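# Flip the gripper housing and set it back in its tray

## Task

Invert the loose gripper housing and return it into its tray so that both halves sit joined and no part sticks out past the tray's open side by more than roughly a fingernail's width. The tray is free to move and must end up resting on all four of its feet on the raised bench top, with no foot hanging more than half off any edge. Everything must stay in place with the robot no longer supporting it. At the end, open the grippers and move them away.

## Robot and tools

Robot: two arms, left_arm and right_arm, each ending in a two-finger gripper. The names are labels only and do not match the left or right side of any picture. Objects may occasionally be tugged out of a grasp or nudged by an outside disturbance.

Frame: one shared scene frame. Its origin lies on the table surface midway between the arms, +x reaches out over the table, +z is up, and left_arm sits toward +y. Positions are in metres. Orientations are quaternions written w first (qw, qx, qy, qz). The point reported for a gripper lies between the finger pads, about 1 cm short of the fingertips. The fingers extend along the gripper's own +z axis and close along its own y axis. Reported hand positions can be slightly wrong, more so when the arm is stretched out, and motions usually stop a centimetre or more from the command, most often too low.

The row: every motion command uses a row of 16 numbers, even if only one arm should move. The first 8 are left_arm: x, y, z, qw, qx, qy, qz, opening. The last 8 are right_arm in the same order. x, y, z and the quaternion are an absolute target pose for that gripper in the scene frame, not an offset. Opening runs from -1 (closed) to +1 (fully open, 0.094 m). A target more than 0.6 m from the arm's last reported position along any of its gripper axes causes the call to be refused, and then nothing is sent. To keep an arm still, repeat its last reported pose and its intended opening exactly; to keep an orientation, resend the same quaternion you used before rather than the drifted reading.

execute_actions: argument actions is a list with zero or one item. An empty list just reports the current state. An item with rows (1 to 15 rows) and optional steps (1 to 15, default 15) runs that many control steps of 1/30 s; each row is used for one step and the final row repeats if rows run out. An item with only steps (up to 300) is a wait counted from the previous result, including thinking time. Optional pictures (true/false) controls whether camera images are returned; by default they are.

move: argument target is one 16-number row; optional speed is the top path speed in m/s, 0.002 to 0.5 (default 0.25), with turning capped at twice that value in rad/s. Both grippers travel in straight lines that finish together, lasting 0.5 to 10 s; longer paths are cut off at 10 s. Rotation takes the shorter direction. Paths do not avoid obstacles or the other arm, and the hand can lag, wander or overshoot the speed, especially near full reach. The opening is applied when the move begins. The result adds a move: line naming the ending (done, off_target, moving, held, fault) and any limits (paced means the sent pose was clipped; held means a safety check blocked some steps, after which the arm may jump quickly), plus each gripper's distance from its target. If only one arm is named, the other finished normally.

wait: argument seconds, 0 to 10; the robot keeps driving toward its last commanded pose and nothing new is sent.

zoom_image: argument camera (cam_head_left, cam_head_right, cam_left_wrist, cam_right_wrist) and region [x0, y0, x1, y1] in pixels of that camera's last full 504x504 image, origin top-left, at most 504 by 504.

finished_scene: argument scene, the number of the current scene; it ends and grades it, permanently.

Control details: each step the commanded pose is limited to within 70 mm and 16 degrees of the measured pose, and the joints chase it with position favoured over orientation. After an action ends, an arm only continues up to that clipped pose, so a far target may need several calls; read the reported pose and command the remainder. A Hand target line shows where each arm is currently being driven. The simulation continues while you compose replies.

Result lines: the state line gives each gripper's position and quaternion, left_arm then right_arm. grip_measured gives the finger opening on the command scale (the last Joint positions number is it in metres); each gripper may read up to about 1 mm off. Joint torques are raw drive outputs with offsets and noise, not clean contact forces. HELD marks steps where the clearance check withheld your command; pose unreachable names the arm affected. FAULT and OVER-TEMPERATURE FAULT lines report an arm stopping. MOTOR HOT warns from 85 °C; at 100 °C that arm and its gripper go limp and drop until cooled, so avoid long heavy holding.

Gripping: to hold something, command an opening about 0.03 below grip_measured for a firm grasp, less for a gentler one. Finger force tops out near 50 to 62 N per pad and is weaker on very thin parts; first contact can spike harder.

Avoid: dropping or letting the housing slip, knocking anything off the table (including the unfixed tray), pushing the tray off its feet or over the bench edge, fast impacts, pressing far past a contact point, and letting the two arms collide or push on each other. Joint limits (rad): waist -2.880 to 2.880, shoulder 0.000 to 3.142, elbow 0.000 to 3.019, wrist pitch -1.693 to 1.571, wrist yaw -1.571 to 1.571, wrist roll -2.094 to 2.094.

Each tool is called after "Emit:" as name(argument=value, ...) on one line, values as JSON.

## Session

Emit:
execute_actions(actions=[])

Scene clock: 0.00 s of 5467.00 s.
left_arm: end_effector_position=(+0.9109, +0.5671, +0.1686) grip_measured=+1.000 end_effector_quat_wxyz=(+0.628, -0.307, +0.715, +0.035) | right_arm: end_effector_position=(+0.1318, +0.1288, +0.2506) grip_measured=+1.000 end_effector_quat_wxyz=(-0.064, +0.649, -0.756, -0.058)
Joint positions: left_arm=[ 0.305  2.366  2.028  0.121 -0.213 -0.396  0.094] | right_arm=[ 1.35   1.331  1.274 -1.345 -0.032 -0.159  0.094]
Joint velocities: left_arm=[ 0.005  0.005 -0.027 -0.007 -0.022  0.007  0.   ] | right_arm=[ 0.005 -0.005  0.002 -0.002  0.037 -0.022  0.   ]
Joint torques (N m, as the arm reports them, + toward a larger angle): no reading
Hand target (left_arm): +0.915, +0.568, +0.184; +0.639, -0.305, +0.705, +0.033
Hand target (right_arm): +0.134, +0.135, +0.259; +0.073, -0.648, +0.755, +0.063

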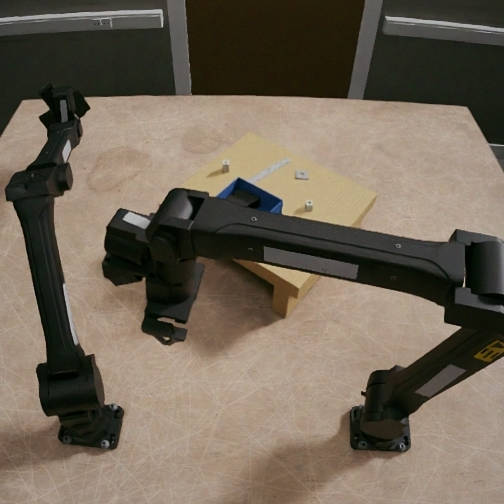

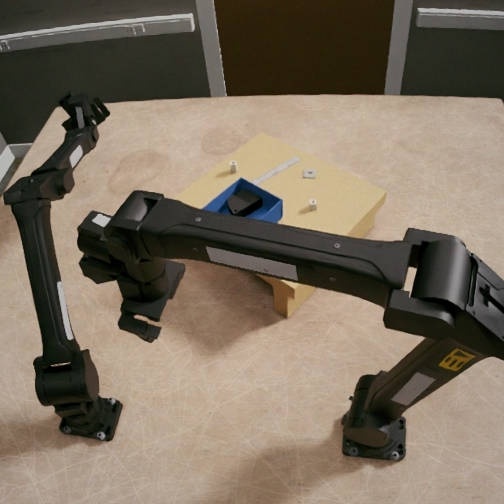

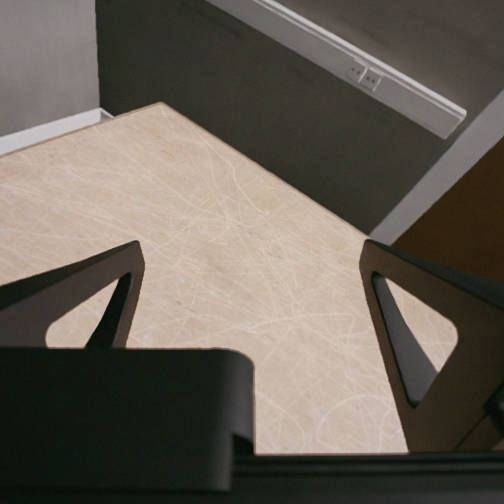

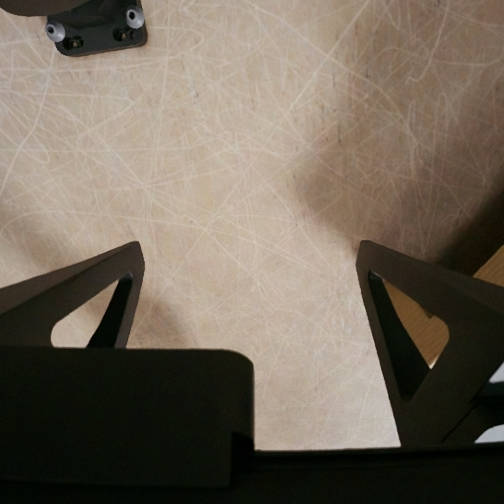

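Emit:
move(target=[0.45,0.45,0.3,0,0,1,0,1, 0.3,-0.45,0.3,0,0,1,0,1], speed=0.4)

Scene clock: 5.70 s of 5467.00 s.
left_arm: end_effector_position=(+0.4509, +0.4462, +0.2859) grip_measured=+1.000 end_effector_quat_wxyz=(-0.010, -0.008, +1.000, -0.001) | right_arm: end_effector_position=(+0.2918, -0.4528, +0.2807) grip_measured=+1.000 end_effector_quat_wxyz=(-0.008, +0.007, +1.000, -0.004)
Joint positions: left_arm=[ 0.368  1.56   1.617 -1.648 -0.005  0.29   0.094] | right_arm=[-0.461  1.227  1.271 -1.625  0.015 -0.54   0.094]
Joint velocities: left_arm=[-0.005 -0.015 -0.002  0.012 -0.007 -0.007  0.   ] | right_arm=[-0.015 -0.024  0.022 -0.007 -0.051 -0.007  0.   ]
Joint torques (N m, as the arm reports them, + toward a larger angle): left_arm=[  1.2  -14.83  11.61   0.1   -0.13   0.04] | right_arm=[ 0.51 -7.83 11.25  0.7   0.06 -0.17]
Hand target (left_arm): +0.453, +0.448, +0.298; -0.001, -0.003, +1.000, +0.004
Hand target (right_arm): +0.302, -0.458, +0.299; +0.013, +0.001, +1.000, -0.018
Off the commanded pose (left_arm): 0.015 m, 2 deg.
Off the commanded pose (right_arm): 0.021 m, 1 deg.
After step 90, 0.23 s passed at rest.
move: off_target (left_arm, right_arm)

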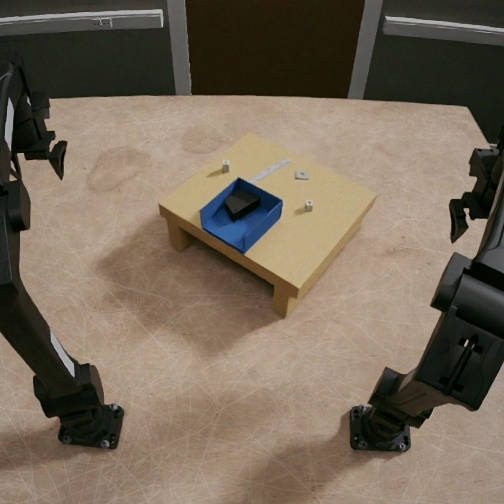

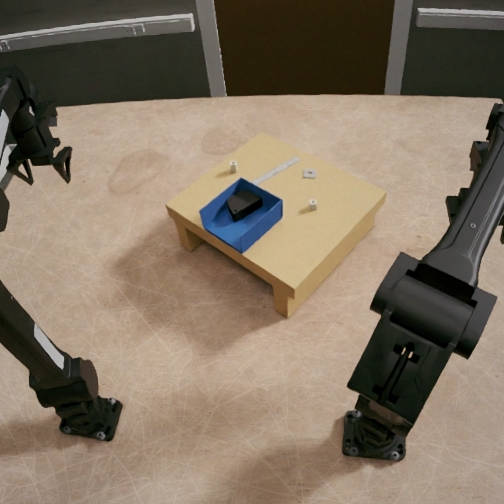

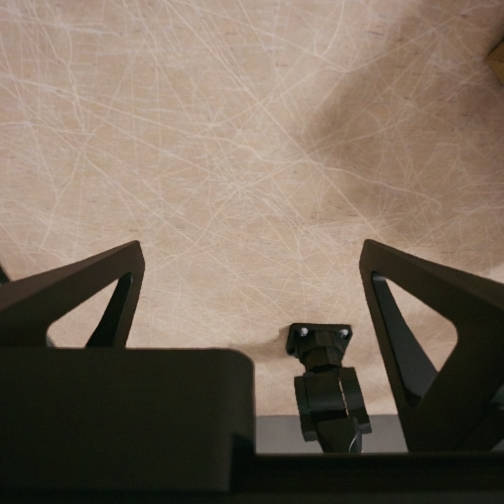

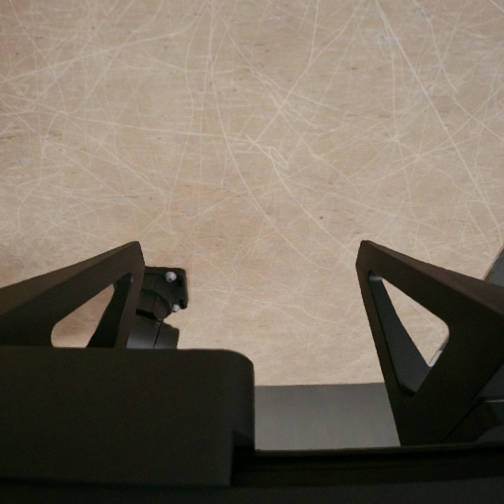

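Emit:
zoom_image(camera="cam_head_left", region=[150, 140, 330, 320])

Emit:
zoom_image(camera="cam_head_right", region=[190, 165, 290, 265])

Region (150, 140, 330, 320) of cam_head_left's 504x504 image, scaled by 2.800, with more detail than that image has.

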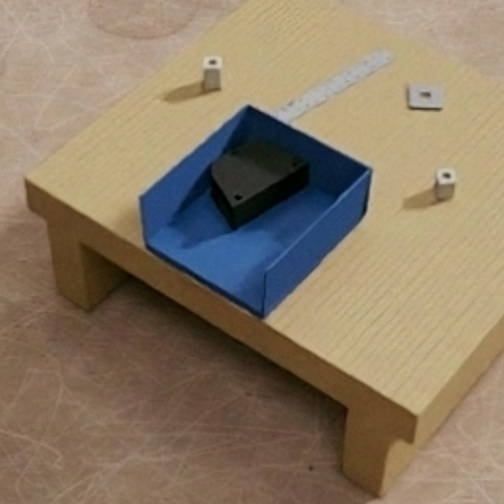

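Region (190, 165, 290, 265) of cam_head_right's 504x504 image, scaled by 5.040, with more detail than that image has.

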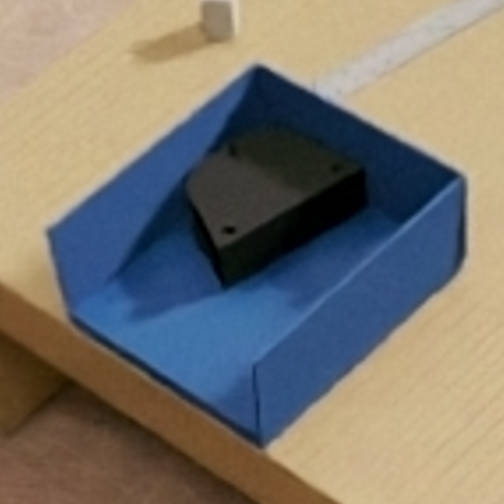

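Emit:
move(target=[0.55,0.02,0.36,0,0,1,0,1, 0.3,-0.45,0.3,0,0,1,0,1], speed=0.4)

Scene clock: 14.37 s of 5467.00 s.
left_arm: end_effector_position=(+0.5442, +0.0174, +0.3452) grip_measured=+1.000 end_effector_quat_wxyz=(+0.082, +0.007, +0.995, -0.050) | right_arm: end_effector_position=(+0.2888, -0.4475, +0.2836) grip_measured=+1.000 end_effector_quat_wxyz=(-0.015, +0.005, +1.000, +0.007)
Joint positions: left_arm=[-0.431  1.86   2.158 -1.677  0.011 -0.479  0.094] | right_arm=[-0.458  1.227  1.278 -1.653  0.004 -0.54   0.094]
Joint velocities: left_arm=[-0.005 -0.005 -0.007 -0.007 -0.095 -0.095  0.   ] | right_arm=[-0.005 -0.005  0.017 -0.012  0.051 -0.037  0.   ]
Joint torques (N m, as the arm reports them, + toward a larger angle): left_arm=[  1.98 -18.72  13.04   0.64  -0.02  -0.07] | right_arm=[ 1.12 -7.08 11.36  0.14 -0.18 -0.09]
Hand target (left_arm): +0.550, +0.017, +0.359; +0.095, -0.000, +0.994, -0.058
Hand target (right_arm): +0.299, -0.449, +0.300; +0.000, -0.000, +1.000, +0.000
Off the commanded pose (left_arm): 0.016 m, 11 deg.
Off the commanded pose (right_arm): 0.020 m, 2 deg.
joint sent to its limit (left arm) — the command would take joint 4 (wrist pitch) past its lower limit, so that joint was sent only as far as its limit.
After step 90, 3.80 s passed at rest.
move: off_target (left_arm, right_arm)

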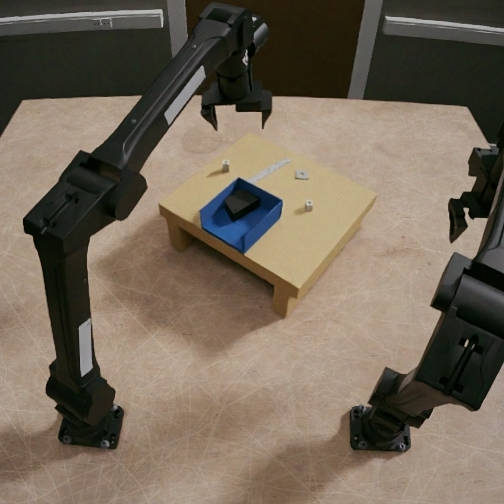

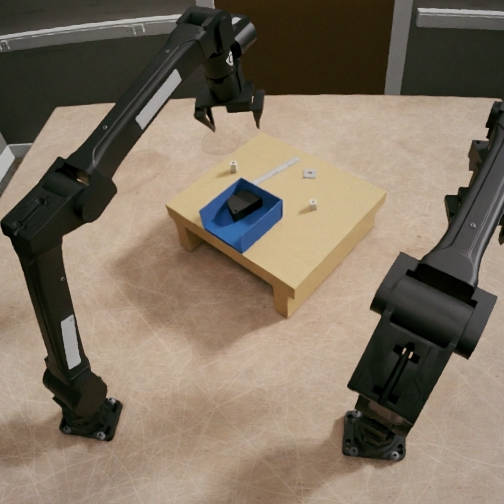

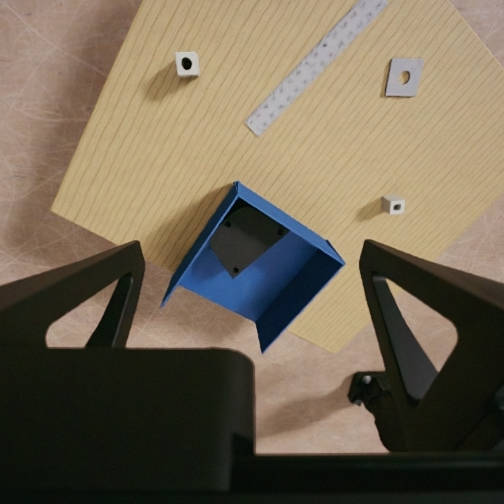

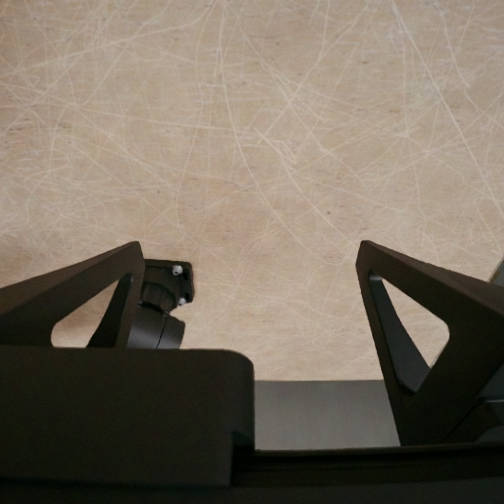

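Emit:
move(target=[0.46,0.02,0.30,0.30,0,0.954,0,1, 0.3,-0.45,0.3,0,0,1,0,1], speed=0.3)

Scene clock: 22.77 s of 5467.00 s.
left_arm: end_effector_position=(+0.4575, +0.0196, +0.2955) grip_measured=+1.000 end_effector_quat_wxyz=(+0.289, +0.008, +0.957, +0.006) | right_arm: end_effector_position=(+0.2888, -0.4475, +0.2836) grip_measured=+1.000 end_effector_quat_wxyz=(-0.015, +0.005, +1.000, +0.007)
Joint positions: left_arm=[-0.623  1.438  1.412 -1.073 -0.362 -0.58   0.094] | right_arm=[-0.458  1.227  1.278 -1.653  0.004 -0.54   0.094]
Joint velocities: left_arm=[ 0.005 -0.005 -0.012  0.012 -0.022  0.066  0.   ] | right_arm=[-0.015 -0.005  0.002 -0.007 -0.11  -0.037  0.   ]
Joint torques (N m, as the arm reports them, + toward a larger angle): left_arm=[  1.28 -13.72  10.29   2.07  -0.43  -0.13] | right_arm=[ 1.08 -7.01 11.41  0.12 -0.17 -0.09]
Hand target (left_arm): +0.460, +0.018, +0.302; +0.299, -0.000, +0.954, -0.003
Hand target (right_arm): +0.299, -0.450, +0.300; +0.000, -0.000, +1.000, -0.000
Off the commanded pose (left_arm): 0.005 m, 2 deg.
Off the commanded pose (right_arm): 0.020 m, 2 deg.
After step 90, 4.17 s passed at rest.
move: off_target (right_arm)

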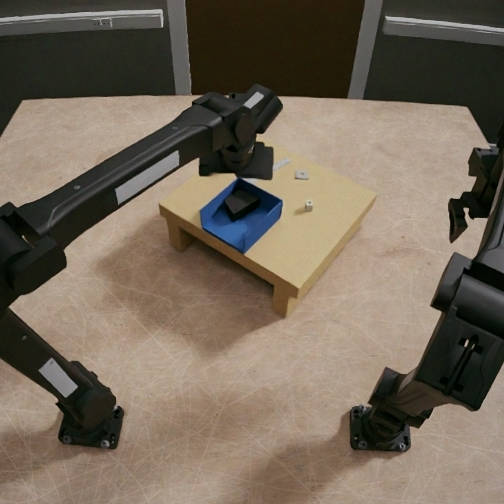

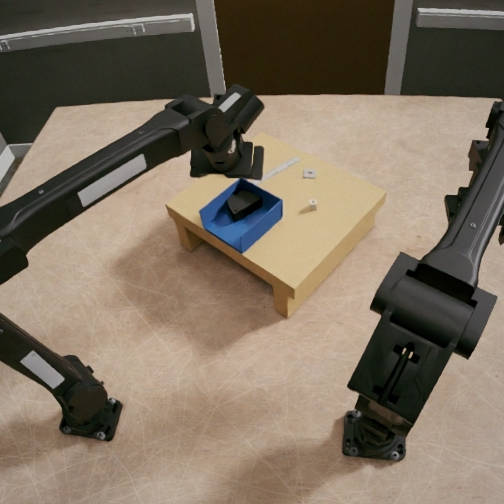

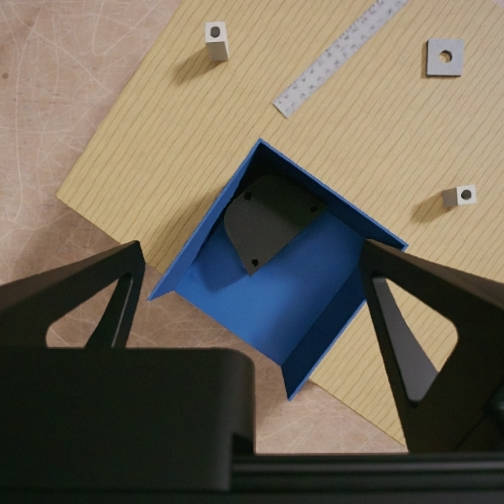

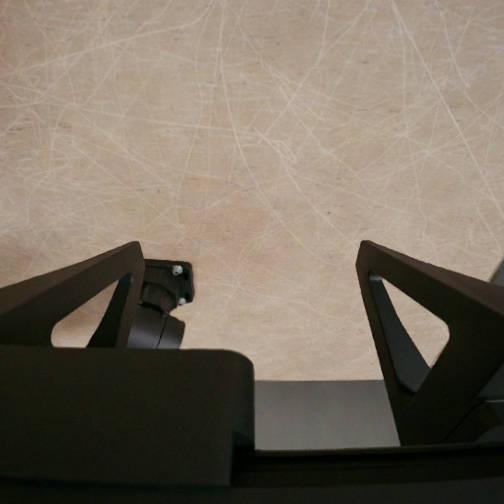

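Emit:
zoom_image(camera="cam_left_wrist", region=[140, 130, 420, 410])

Region (140, 130, 420, 410) of cam_left_wrist's 504x504 image, scaled by 1.800, with more detail than that image has.

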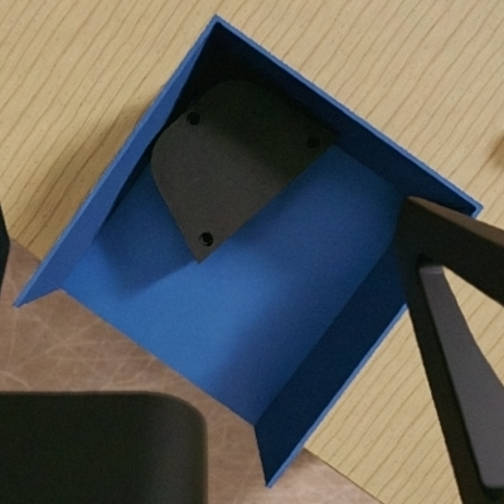

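Emit:
move(target=[0.28,0.13,0.19,0.674,0.213,0.674,-0.213,1, 0.495,0.014,0.27,0,0.415,0.91,0,1], speed=0.3)

Scene clock: 44.23 s of 5467.00 s.
left_arm: end_effector_position=(+0.2751, +0.1302, +0.1877) grip_measured=+1.000 end_effector_quat_wxyz=(+0.665, +0.215, +0.681, -0.218) | right_arm: end_effector_position=(+0.4837, +0.0171, +0.2581) grip_measured=+1.000 end_effector_quat_wxyz=(-0.020, +0.406, +0.914, +0.001)
Joint positions: left_arm=[-0.482  0.639  0.032  0.587  0.079 -0.011  0.094] | right_arm=[ 0.629  1.823  1.885 -1.654 -0.034  1.373  0.094]
Joint velocities: left_arm=[-0.005 -0.005  0.002  0.012 -0.051  0.007  0.   ] | right_arm=[-0.015 -0.015 -0.012 -0.002  0.037 -0.051  0.   ]
Joint torques (N m, as the arm reports them, + toward a larger angle): left_arm=[2.02 1.06 9.65 3.05 0.06 0.06] | right_arm=[  0.   -16.81  11.3    0.15   0.23   0.04]
Hand target (left_arm): +0.278, +0.131, +0.194; +0.673, +0.215, +0.675, -0.215
Hand target (right_arm): +0.494, +0.019, +0.271; -0.010, +0.414, +0.910, +0.012
Off the commanded pose (left_arm): 0.005 m, 2 deg.
Off the commanded pose (right_arm): 0.017 m, 3 deg.
After step 90, 15.90 s passed at rest.
move: off_target (right_arm)

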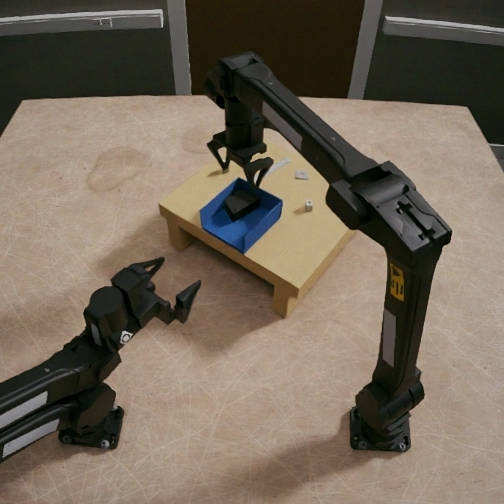

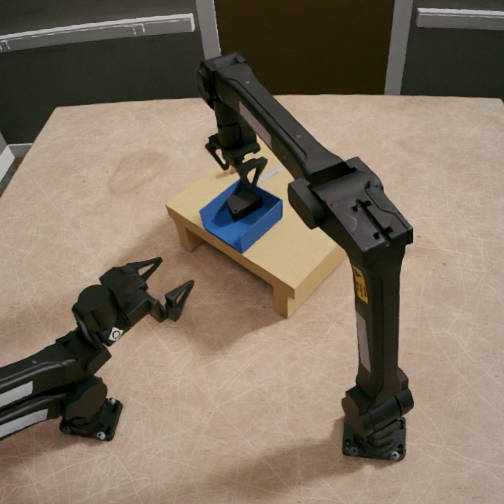

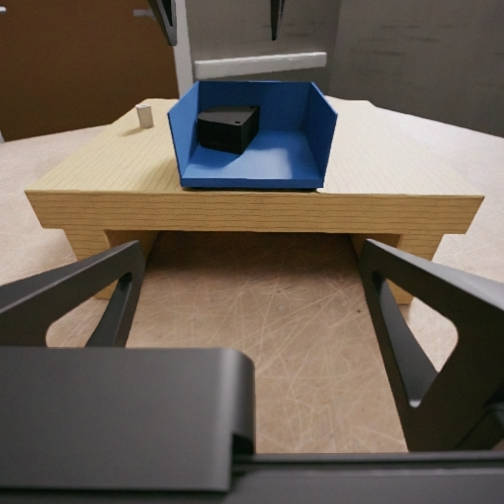

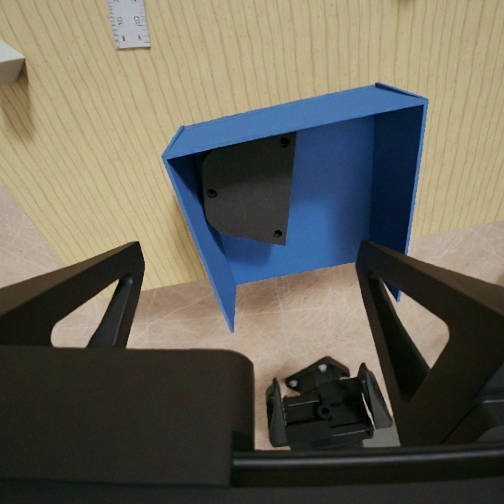

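Emit:
zoom_image(camera="cam_left_wrist", region=[130, 0, 370, 240])

Emit:
zoom_image(camera="cam_right_wrist", region=[150, 80, 350, 280])

Region (130, 0, 370, 240) of cam_left_wrist's 504x504 image, scaled by 2.100, with more detail than that image has.

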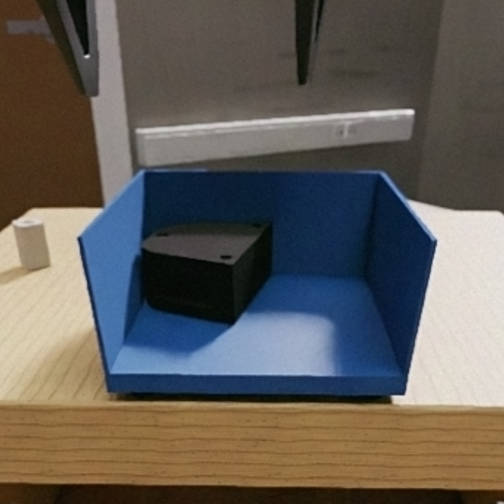

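Region (150, 80, 350, 280) of cam_right_wrist's 504x504 image, scaled by 2.520, with more detail than that image has.

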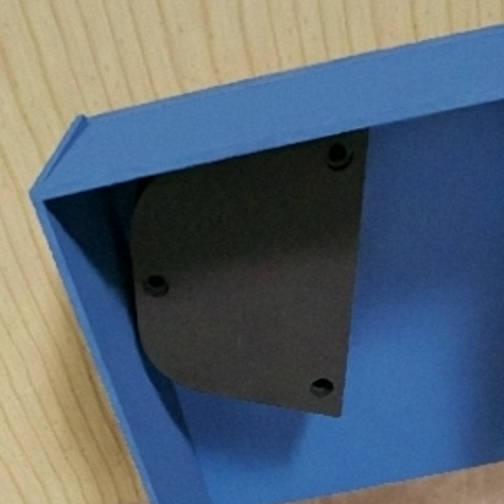

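Emit:
move(target=[0.336,0.018,0.19,0.674,0.213,0.674,-0.213,-0.2, 0.50,0.008,0.228,0,0.415,0.91,0,-1], speed=0.2)

Scene clock: 62.00 s of 5467.00 s.
left_arm: end_effector_position=(+0.3323, +0.0239, +0.1728) grip_measured=-0.198 end_effector_quat_wxyz=(+0.660, +0.216, +0.689, -0.208) | right_arm: end_effector_position=(+0.4962, +0.0106, +0.2365) grip_measured=-0.986 end_effector_quat_wxyz=(+0.000, +0.413, +0.911, +0.003)
Joint positions: left_arm=[-0.731  1.318  0.271  1.004 -0.182 -0.01   0.038] | right_arm=[ 0.617  1.823  1.829 -1.57  -0.003  1.376  0.001]
Joint velocities: left_arm=[-0.015 -0.015 -0.007 -0.002  0.051 -0.007  0.001] | right_arm=[-0.005 -0.005  0.002 -0.017  0.007  0.037 -0.001]
Joint torques (N m, as the arm reports them, + toward a larger angle): left_arm=[ 0.8  -6.1   8.35  3.01 -0.17  0.02] | right_arm=[ -0.35 -17.04   7.35   0.87   0.25  -0.08]
Hand target (left_arm): +0.337, +0.017, +0.188; +0.674, +0.212, +0.675, -0.215
Hand target (right_arm): +0.500, +0.008, +0.228; +0.000, +0.415, +0.910, -0.000
Off the commanded pose (left_arm): 0.019 m, 2 deg.
Off the commanded pose (right_arm): 0.010 m, 0 deg.
After step 90, 13.73 s passed at rest.
move: off_target (left_arm)

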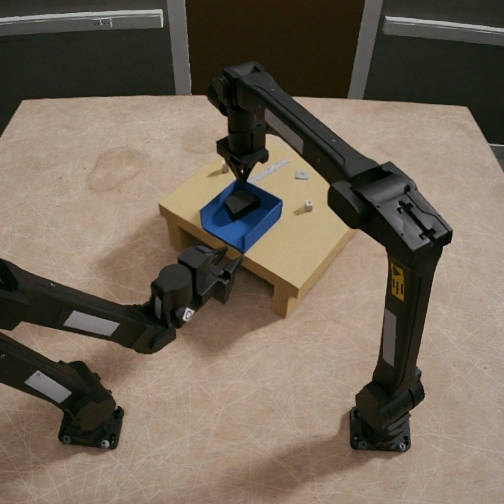

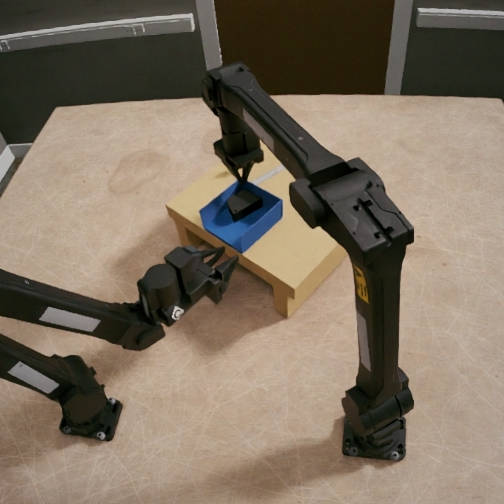

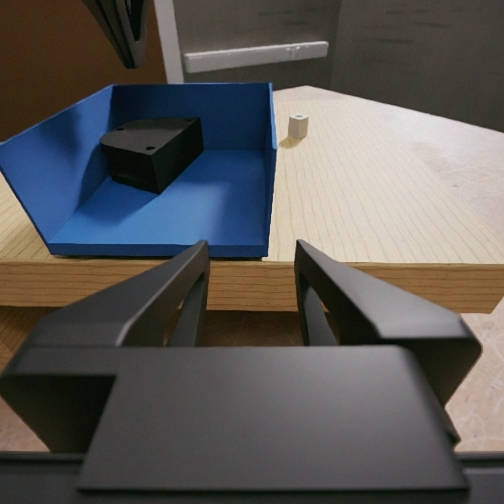

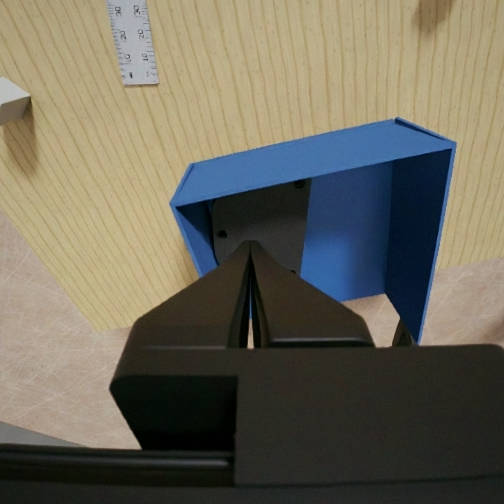

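Emit:
move(target=[0.368,-0.015,0.202,0.674,0.213,0.674,-0.213,-0.2, 0.50,0.008,0.205,0,0.415,0.91,0,-1], speed=0.08)

Scene clock: 65.67 s of 5467.00 s.
left_arm: end_effector_position=(+0.3613, -0.0055, +0.1959) grip_measured=-0.198 end_effector_quat_wxyz=(+0.671, +0.210, +0.678, -0.214) | right_arm: end_effector_position=(+0.4964, +0.0108, +0.2148) grip_measured=-0.986 end_effector_quat_wxyz=(+0.001, +0.413, +0.911, +0.005)
Joint positions: left_arm=[-0.731  1.368  0.389  0.971 -0.182 -0.01   0.038] | right_arm=[ 0.617  1.823  1.772 -1.51  -0.003  1.376  0.001]
Joint velocities: left_arm=[-0.005 -0.024 -0.017 -0.002  0.022  0.037  0.   ] | right_arm=[-0.005 -0.015 -0.002 -0.007 -0.051  0.037 -0.   ]
Joint torques (N m, as the arm reports them, + toward a larger angle): left_arm=[ 0.96 -6.75  9.34  1.7  -0.12  0.07] | right_arm=[ -0.32 -16.51   7.32   0.89   0.22  -0.08]
Hand target (left_arm): +0.368, -0.014, +0.202; +0.674, +0.213, +0.674, -0.213
Hand target (right_arm): +0.500, +0.008, +0.205; +0.000, +0.415, +0.910, +0.000
Off the commanded pose (left_arm): 0.013 m, 1 deg.
Off the commanded pose (right_arm): 0.011 m, 1 deg.
move: off_target (left_arm, right_arm)

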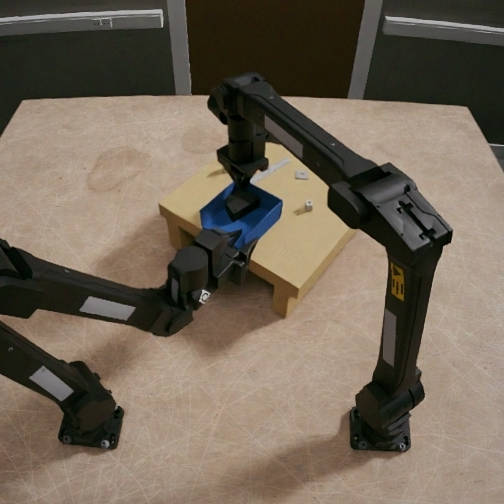

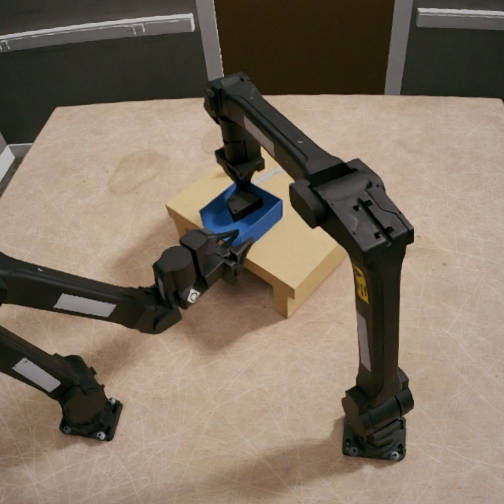

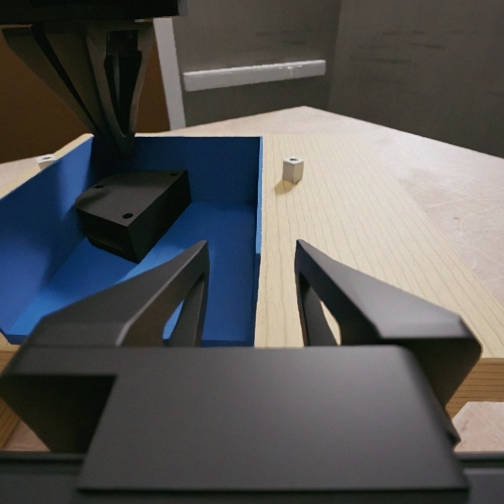

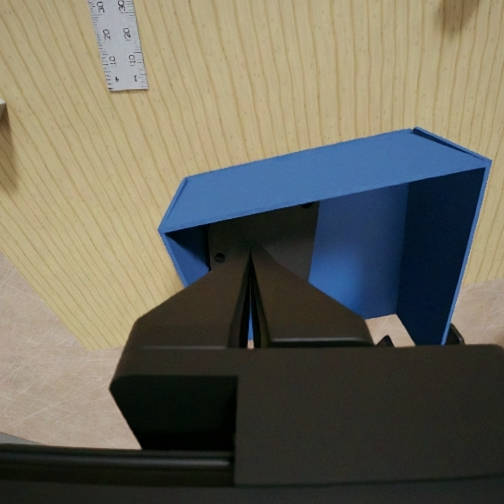

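Emit:
move(target=[0.384,-0.027,0.178,0.674,0.213,0.674,-0.213,-0.2, 0.488,0.017,0.188,0,0.415,0.91,0,-1], speed=0.05)

Scene clock: 69.10 s of 5467.00 s.
left_arm: end_effector_position=(+0.3771, -0.0223, +0.1805) grip_measured=-0.198 end_effector_quat_wxyz=(+0.675, +0.212, +0.673, -0.215) | right_arm: end_effector_position=(+0.4926, +0.0123, +0.1981) grip_measured=-0.986 end_effector_quat_wxyz=(+0.002, +0.415, +0.910, +0.005)
Joint positions: left_arm=[-0.731  1.496  0.436  1.063 -0.179 -0.003  0.038] | right_arm=[ 0.624  1.819  1.722 -1.463 -0.002  1.387  0.001]
Joint velocities: left_arm=[-0.005  0.005 -0.002  0.002 -0.066  0.007 -0.   ] | right_arm=[-0.005  0.015  0.017  0.002 -0.037 -0.007 -0.   ]
Joint torques (N m, as the arm reports them, + toward a larger angle): left_arm=[ 1.65 -6.79  7.87  2.36  0.09 -0.02] | right_arm=[  1.33 -16.92   6.41   0.97   0.15   0.07]
Hand target (left_arm): +0.384, -0.027, +0.177; +0.674, +0.213, +0.674, -0.213
Hand target (right_arm): +0.488, +0.017, +0.188; -0.000, +0.415, +0.910, -0.000
Off the commanded pose (left_arm): 0.009 m, 0 deg.
Off the commanded pose (right_arm): 0.012 m, 1 deg.
move: off_target (right_arm)

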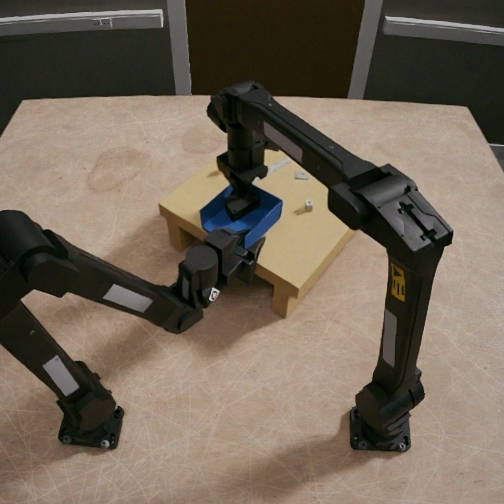

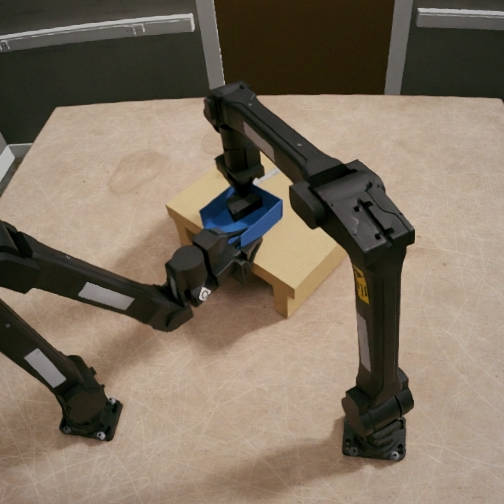

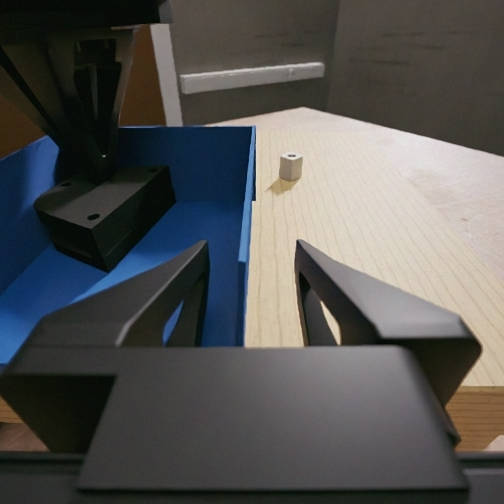

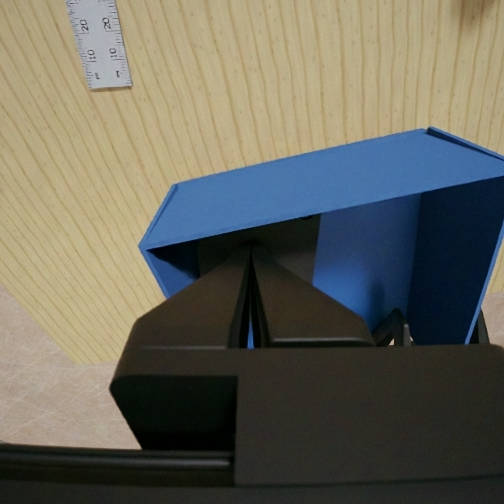

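Emit:
move(target=[0.387,-0.022,0.178,0.674,0.213,0.674,-0.213,-1, 0.488,0.017,0.170,0,0.415,0.91,0,-1], speed=0.03)

Scene clock: 72.23 s of 5467.00 s.
left_arm: end_effector_position=(+0.3782, -0.0221, +0.1820) grip_measured=-0.963 end_effector_quat_wxyz=(+0.678, +0.223, +0.668, -0.210) | right_arm: end_effector_position=(+0.4926, +0.0123, +0.1975) grip_measured=-0.986 end_effector_quat_wxyz=(+0.011, +0.416, +0.909, +0.017)
Joint positions: left_arm=[-0.723  1.495  0.437  1.065 -0.16   0.022  0.002] | right_arm=[ 0.624  1.799  1.692 -1.424 -0.002  1.388  0.001]
Joint velocities: left_arm=[-0.024 -0.005  0.002 -0.012 -0.022  0.007 -0.001] | right_arm=[-0.015  0.005  0.002  0.002 -0.022 -0.022  0.   ]
Joint torques (N m, as the arm reports them, + toward a larger angle): left_arm=[ 2.45 -7.2   7.5   2.25  0.02 -0.3 ] | right_arm=[  1.37 -14.66   5.69   1.21   0.16   0.04]
Hand target (left_arm): +0.387, -0.022, +0.178; +0.674, +0.213, +0.674, -0.213
Hand target (right_arm): +0.488, +0.017, +0.170; -0.000, +0.415, +0.910, -0.000
Off the commanded pose (left_arm): 0.010 m, 1 deg.
Off the commanded pose (right_arm): 0.028 m, 2 deg.
move: off_target (right_arm)

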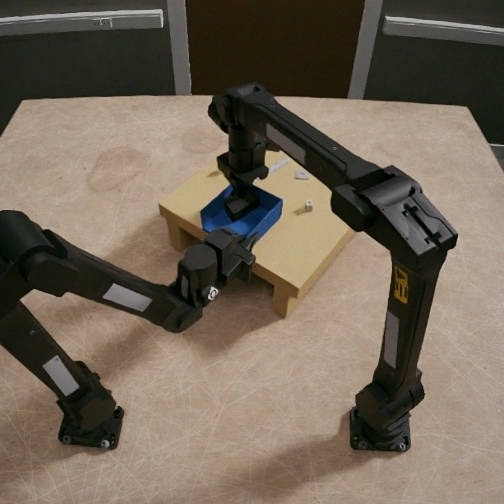

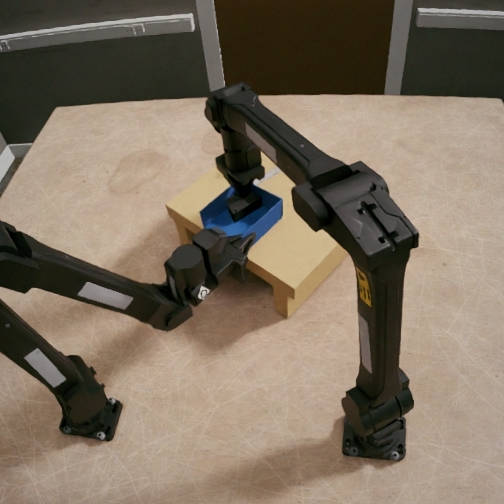

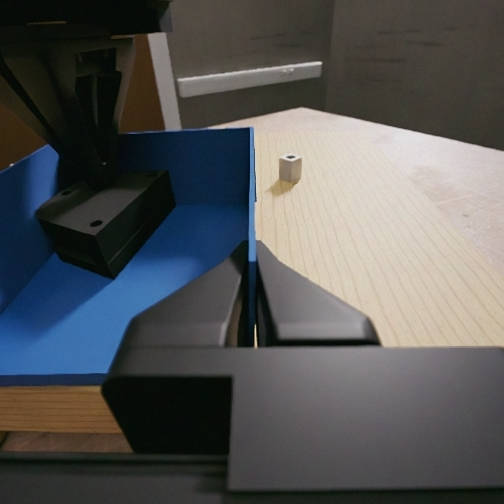

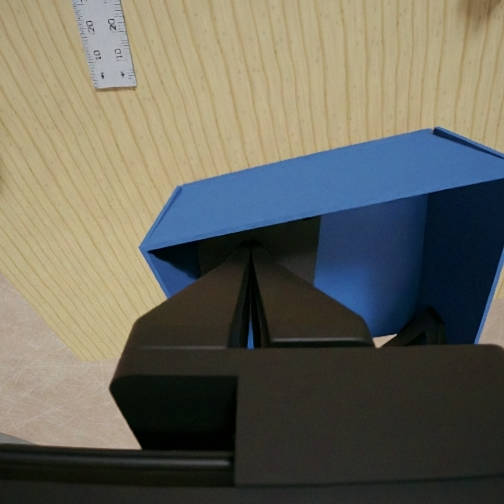

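Emit:
execute_actions(actions=[{"rows":[[0.387,-0.022,0.178,0.674,0.213,0.674,-0.213,-1,0.485,0.018,0.168,0,0.415,0.91,0,-1],[0.387,-0.022,0.178,0.674,0.213,0.674,-0.213,-1,0.482,0.0195,0.168,0,0.415,0.91,0,-1],[0.387,-0.022,0.178,0.674,0.213,0.674,-0.213,-1,0.479,0.021,0.168,0,0.415,0.91,0,-1],[0.387,-0.022,0.178,0.674,0.213,0.674,-0.213,-1,0.476,0.0225,0.168,0,0.415,0.91,0,-1],[0.387,-0.022,0.178,0.674,0.213,0.674,-0.213,-1,0.473,0.024,0.168,0,0.415,0.91,0,-1],[0.387,-0.022,0.178,0.674,0.213,0.674,-0.213,-1,0.470,0.0255,0.168,0,0.415,0.91,0,-1],[0.387,-0.022,0.178,0.674,0.213,0.674,-0.213,-1,0.467,0.027,0.168,0,0.415,0.91,0,-1],[0.387,-0.022,0.178,0.674,0.213,0.674,-0.213,-1,0.464,0.0285,0.168,0,0.415,0.91,0,-1],[0.387,-0.022,0.178,0.674,0.213,0.674,-0.213,-1,0.461,0.03,0.168,0,0.415,0.91,0,-1]],"steps":15}])

Scene clock: 79.43 s of 5467.00 s.
left_arm: end_effector_position=(+0.3782, -0.0222, +0.1816) grip_measured=-0.963 end_effector_quat_wxyz=(+0.678, +0.225, +0.668, -0.210) | right_arm: end_effector_position=(+0.4679, +0.0292, +0.1973) grip_measured=-0.986 end_effector_quat_wxyz=(+0.015, +0.411, +0.911, +0.022)
Joint positions: left_arm=[-0.723  1.496  0.437  1.065 -0.159  0.025  0.002] | right_arm=[ 0.674  1.758  1.634 -1.393  0.002  1.429  0.001]
Joint velocities: left_arm=[-0.005 -0.015  0.007 -0.002  0.11   0.022  0.   ] | right_arm=[ 0.024 -0.005  0.002 -0.007 -0.007  0.007 -0.001]
Joint torques (N m, as the arm reports them, + toward a larger angle): left_arm=[ 2.38 -7.14  7.51  2.24 -0.01 -0.34] | right_arm=[  0.81 -13.9    5.47   0.9    0.     0.05]
Hand target (left_arm): +0.387, -0.022, +0.178; +0.674, +0.213, +0.674, -0.213
Hand target (right_arm): +0.461, +0.030, +0.169; -0.001, +0.415, +0.910, +0.000
Off the commanded pose (left_arm): 0.010 m, 2 deg.
Off the commanded pose (right_arm): 0.030 m, 3 deg.
Steps of this call (steps 1 to 90: nothing new was sent; then 3.70 s passed at rest; steps 91 to 105: all 15 steps of this action). Readings (end_effector_position):
91: left_arm (+0.3782, -0.0221, +0.1820) | right_arm (+0.4925, +0.0124, +0.1973)
92: left_arm (+0.3782, -0.0221, +0.1820) | right_arm (+0.4922, +0.0124, +0.1973)
94: left_arm (+0.3782, -0.0221, +0.1818) | right_arm (+0.4907, +0.0129, +0.1973)
98: left_arm (+0.3782, -0.0221, +0.1816) | right_arm (+0.4825, +0.0170, +0.1972)
105: the state above

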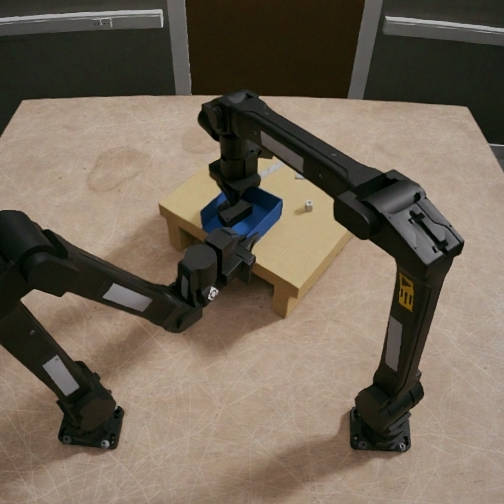

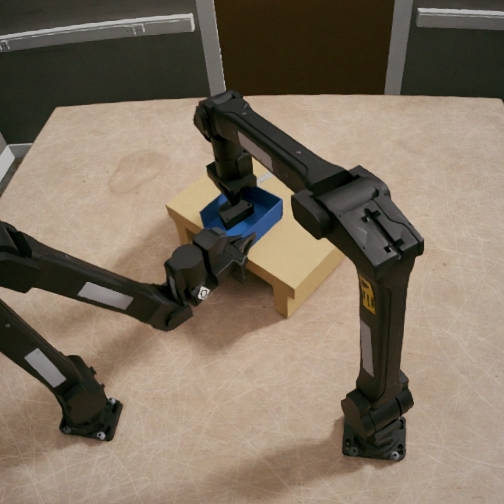

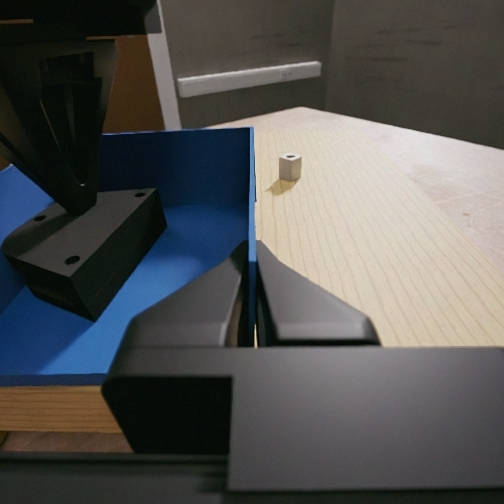

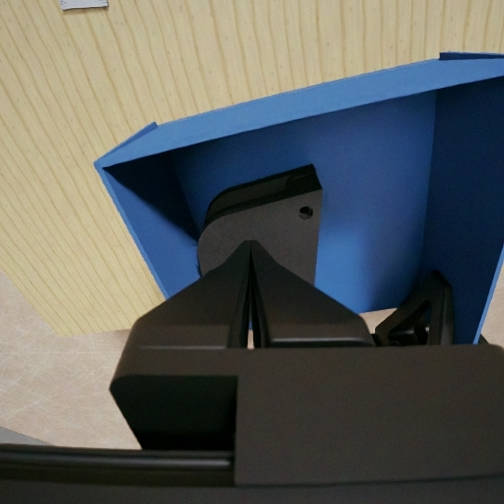

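Emit:
execute_actions(actions=[{"rows":[[0.387,-0.022,0.178,0.674,0.213,0.674,-0.213,-1,0.458,0.032,0.168,0,0.415,0.91,0,-1],[0.387,-0.022,0.178,0.674,0.213,0.674,-0.213,-1,0.454,0.034,0.168,0,0.415,0.91,0,-1],[0.387,-0.022,0.178,0.674,0.213,0.674,-0.213,-1,0.450,0.0365,0.168,0,0.415,0.91,0,-1],[0.387,-0.022,0.178,0.674,0.213,0.674,-0.213,-1,0.446,0.039,0.168,0,0.415,0.91,0,-1],[0.387,-0.022,0.178,0.674,0.213,0.674,-0.213,-1,0.442,0.0415,0.168,0,0.415,0.91,0,-1],[0.387,-0.022,0.178,0.674,0.213,0.674,-0.213,-1,0.438,0.044,0.168,0,0.415,0.91,0,-1],[0.387,-0.022,0.178,0.674,0.213,0.674,-0.213,-1,0.434,0.0465,0.168,0,0.415,0.91,0,-1],[0.387,-0.022,0.178,0.674,0.213,0.674,-0.213,-1,0.430,0.049,0.168,0,0.415,0.91,0,-1],[0.387,-0.022,0.178,0.674,0.213,0.674,-0.213,-1,0.426,0.0515,0.168,0,0.415,0.91,0,-1],[0.387,-0.022,0.178,0.674,0.213,0.674,-0.213,-1,0.422,0.054,0.168,0,0.415,0.91,0,-1],[0.387,-0.022,0.178,0.674,0.213,0.674,-0.213,-1,0.418,0.0565,0.168,0,0.415,0.91,0,-1],[0.387,-0.022,0.178,0.674,0.213,0.674,-0.213,-1,0.414,0.059,0.168,0,0.415,0.91,0,-1]],"steps":15}], pictures=false)

Emit:
execute_actions(actions=[{"rows":[[0.387,-0.022,0.178,0.674,0.213,0.674,-0.213,-0.3,0.414,0.059,0.175,0,0.415,0.91,0,-1]],"steps":15}])

Scene clock: 89.47 s of 5467.00 s.
left_arm: end_effector_position=(+0.3782, -0.0222, +0.1816) grip_measured=-0.963 end_effector_quat_wxyz=(+0.678, +0.225, +0.668, -0.209) | right_arm: end_effector_position=(+0.4219, +0.0577, +0.1968) grip_measured=-0.986 end_effector_quat_wxyz=(+0.013, +0.407, +0.913, +0.023)
Joint positions: left_arm=[-0.723  1.496  0.437  1.065 -0.159  0.027  0.002] | right_arm=[ 0.767  1.705  1.562 -1.376  0.002  1.512  0.001]
Joint velocities: left_arm=[-0.024  0.005 -0.007 -0.002  0.007  0.037 -0.001] | right_arm=[ 0.21  -0.024 -0.032 -0.012 -0.037  0.11  -0.001]
Joint torques (N m, as the arm reports them, + toward a larger angle): left_arm=[ 2.46 -7.16  7.51  2.24 -0.04 -0.33] | right_arm=[ -0.06 -12.74   5.47   0.96  -0.07   0.03]
Hand target (left_arm): +0.387, -0.022, +0.178; +0.674, +0.213, +0.674, -0.213
Hand target (right_arm): +0.413, +0.059, +0.168; -0.001, +0.415, +0.910, -0.000
Off the commanded pose (left_arm): 0.010 m, 2 deg.
Off the commanded pose (right_arm): 0.030 m, 3 deg.
Steps of this call (steps 1 to 90: nothing new was sent; then 6.53 s passed at rest; steps 91 to 105: all 15 steps of this action). Readings (end_effector_position):
91: left_arm (+0.3782, -0.0222, +0.1816) | right_arm (+0.4675, +0.0295, +0.1972)
92: left_arm (+0.3782, -0.0222, +0.1816) | right_arm (+0.4673, +0.0296, +0.1971)
94: left_arm (+0.3782, -0.0222, +0.1816) | right_arm (+0.4654, +0.0298, +0.1972)
98: left_arm (+0.3782, -0.0222, +0.1816) | right_arm (+0.4528, +0.0348, +0.1970)
105: the state above

Scene clock: 89.97 s of 5467.00 s.
left_arm: end_effector_position=(+0.3789, -0.0216, +0.1804) grip_measured=-0.302 end_effector_quat_wxyz=(+0.676, +0.221, +0.670, -0.212) | right_arm: end_effector_position=(+0.4180, +0.0624, +0.1971) grip_measured=-0.986 end_effector_quat_wxyz=(+0.013, +0.410, +0.912, +0.023)
Joint positions: left_arm=[-0.721  1.498  0.437  1.065 -0.159  0.016  0.033] | right_arm=[ 0.778  1.704  1.562 -1.376  0.002  1.529  0.001]
Joint velocities: left_arm=[ 0.005  0.005 -0.012  0.002  0.007 -0.066 -0.   ] | right_arm=[ 0.015 -0.015 -0.002  0.002 -0.051  0.007  0.001]
Joint torques (N m, as the arm reports them, + toward a larger angle): left_arm=[ 2.22 -7.57  7.5   2.29 -0.03 -0.19] | right_arm=[  0.29 -13.21   6.32   0.38   0.     0.03]
Hand target (left_arm): +0.387, -0.022, +0.178; +0.674, +0.213, +0.674, -0.213
Hand target (right_arm): +0.414, +0.059, +0.175; -0.000, +0.415, +0.910, +0.000
Off the commanded pose (left_arm): 0.008 m, 1 deg.
Off the commanded pose (right_arm): 0.023 m, 3 deg.
Steps of this call (steps 1 to 15: all 15 steps of this action). Readings (end_effector_position):
1: left_arm (+0.3782, -0.0222, +0.1815) | right_arm (+0.4197, +0.0601, +0.1971)
2: left_arm (+0.3786, -0.0219, +0.1806) | right_arm (+0.4185, +0.0617, +0.1971)
4: left_arm (+0.3789, -0.0216, +0.1804) | right_arm (+0.4180, +0.0624, +0.1971)
8: left_arm (+0.3789, -0.0216, +0.1804) | right_arm (+0.4180, +0.0624, +0.1971)
15: the state above

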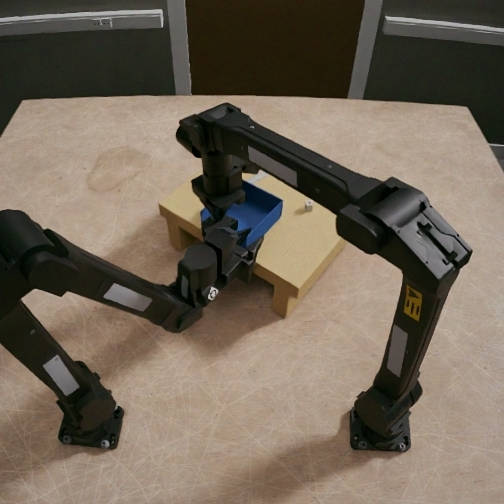

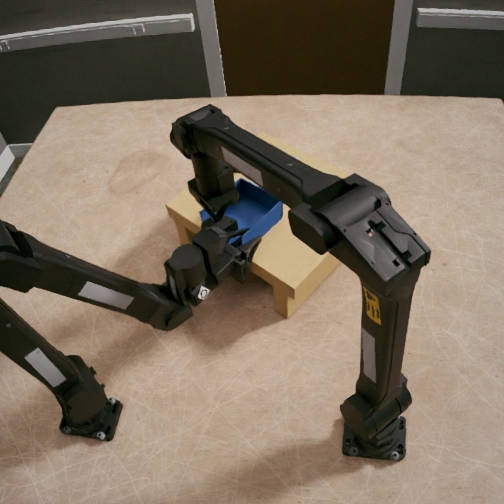

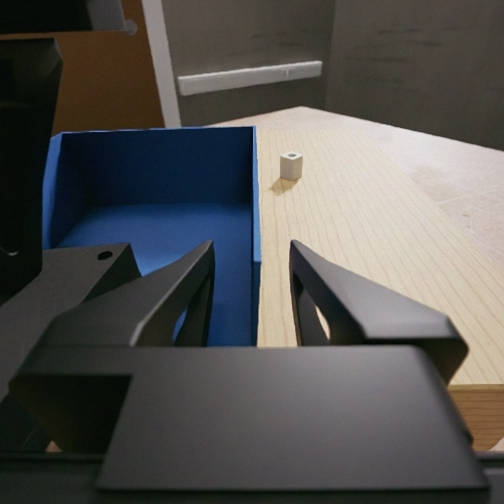

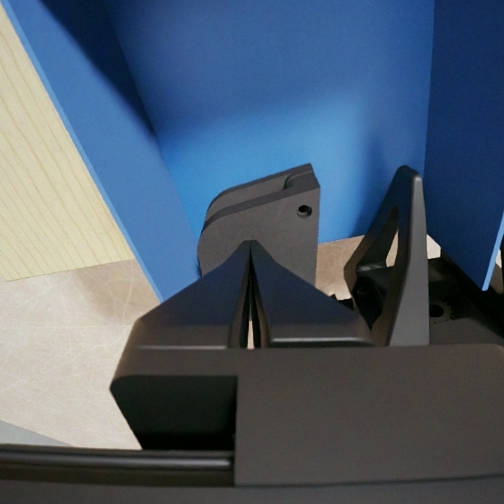

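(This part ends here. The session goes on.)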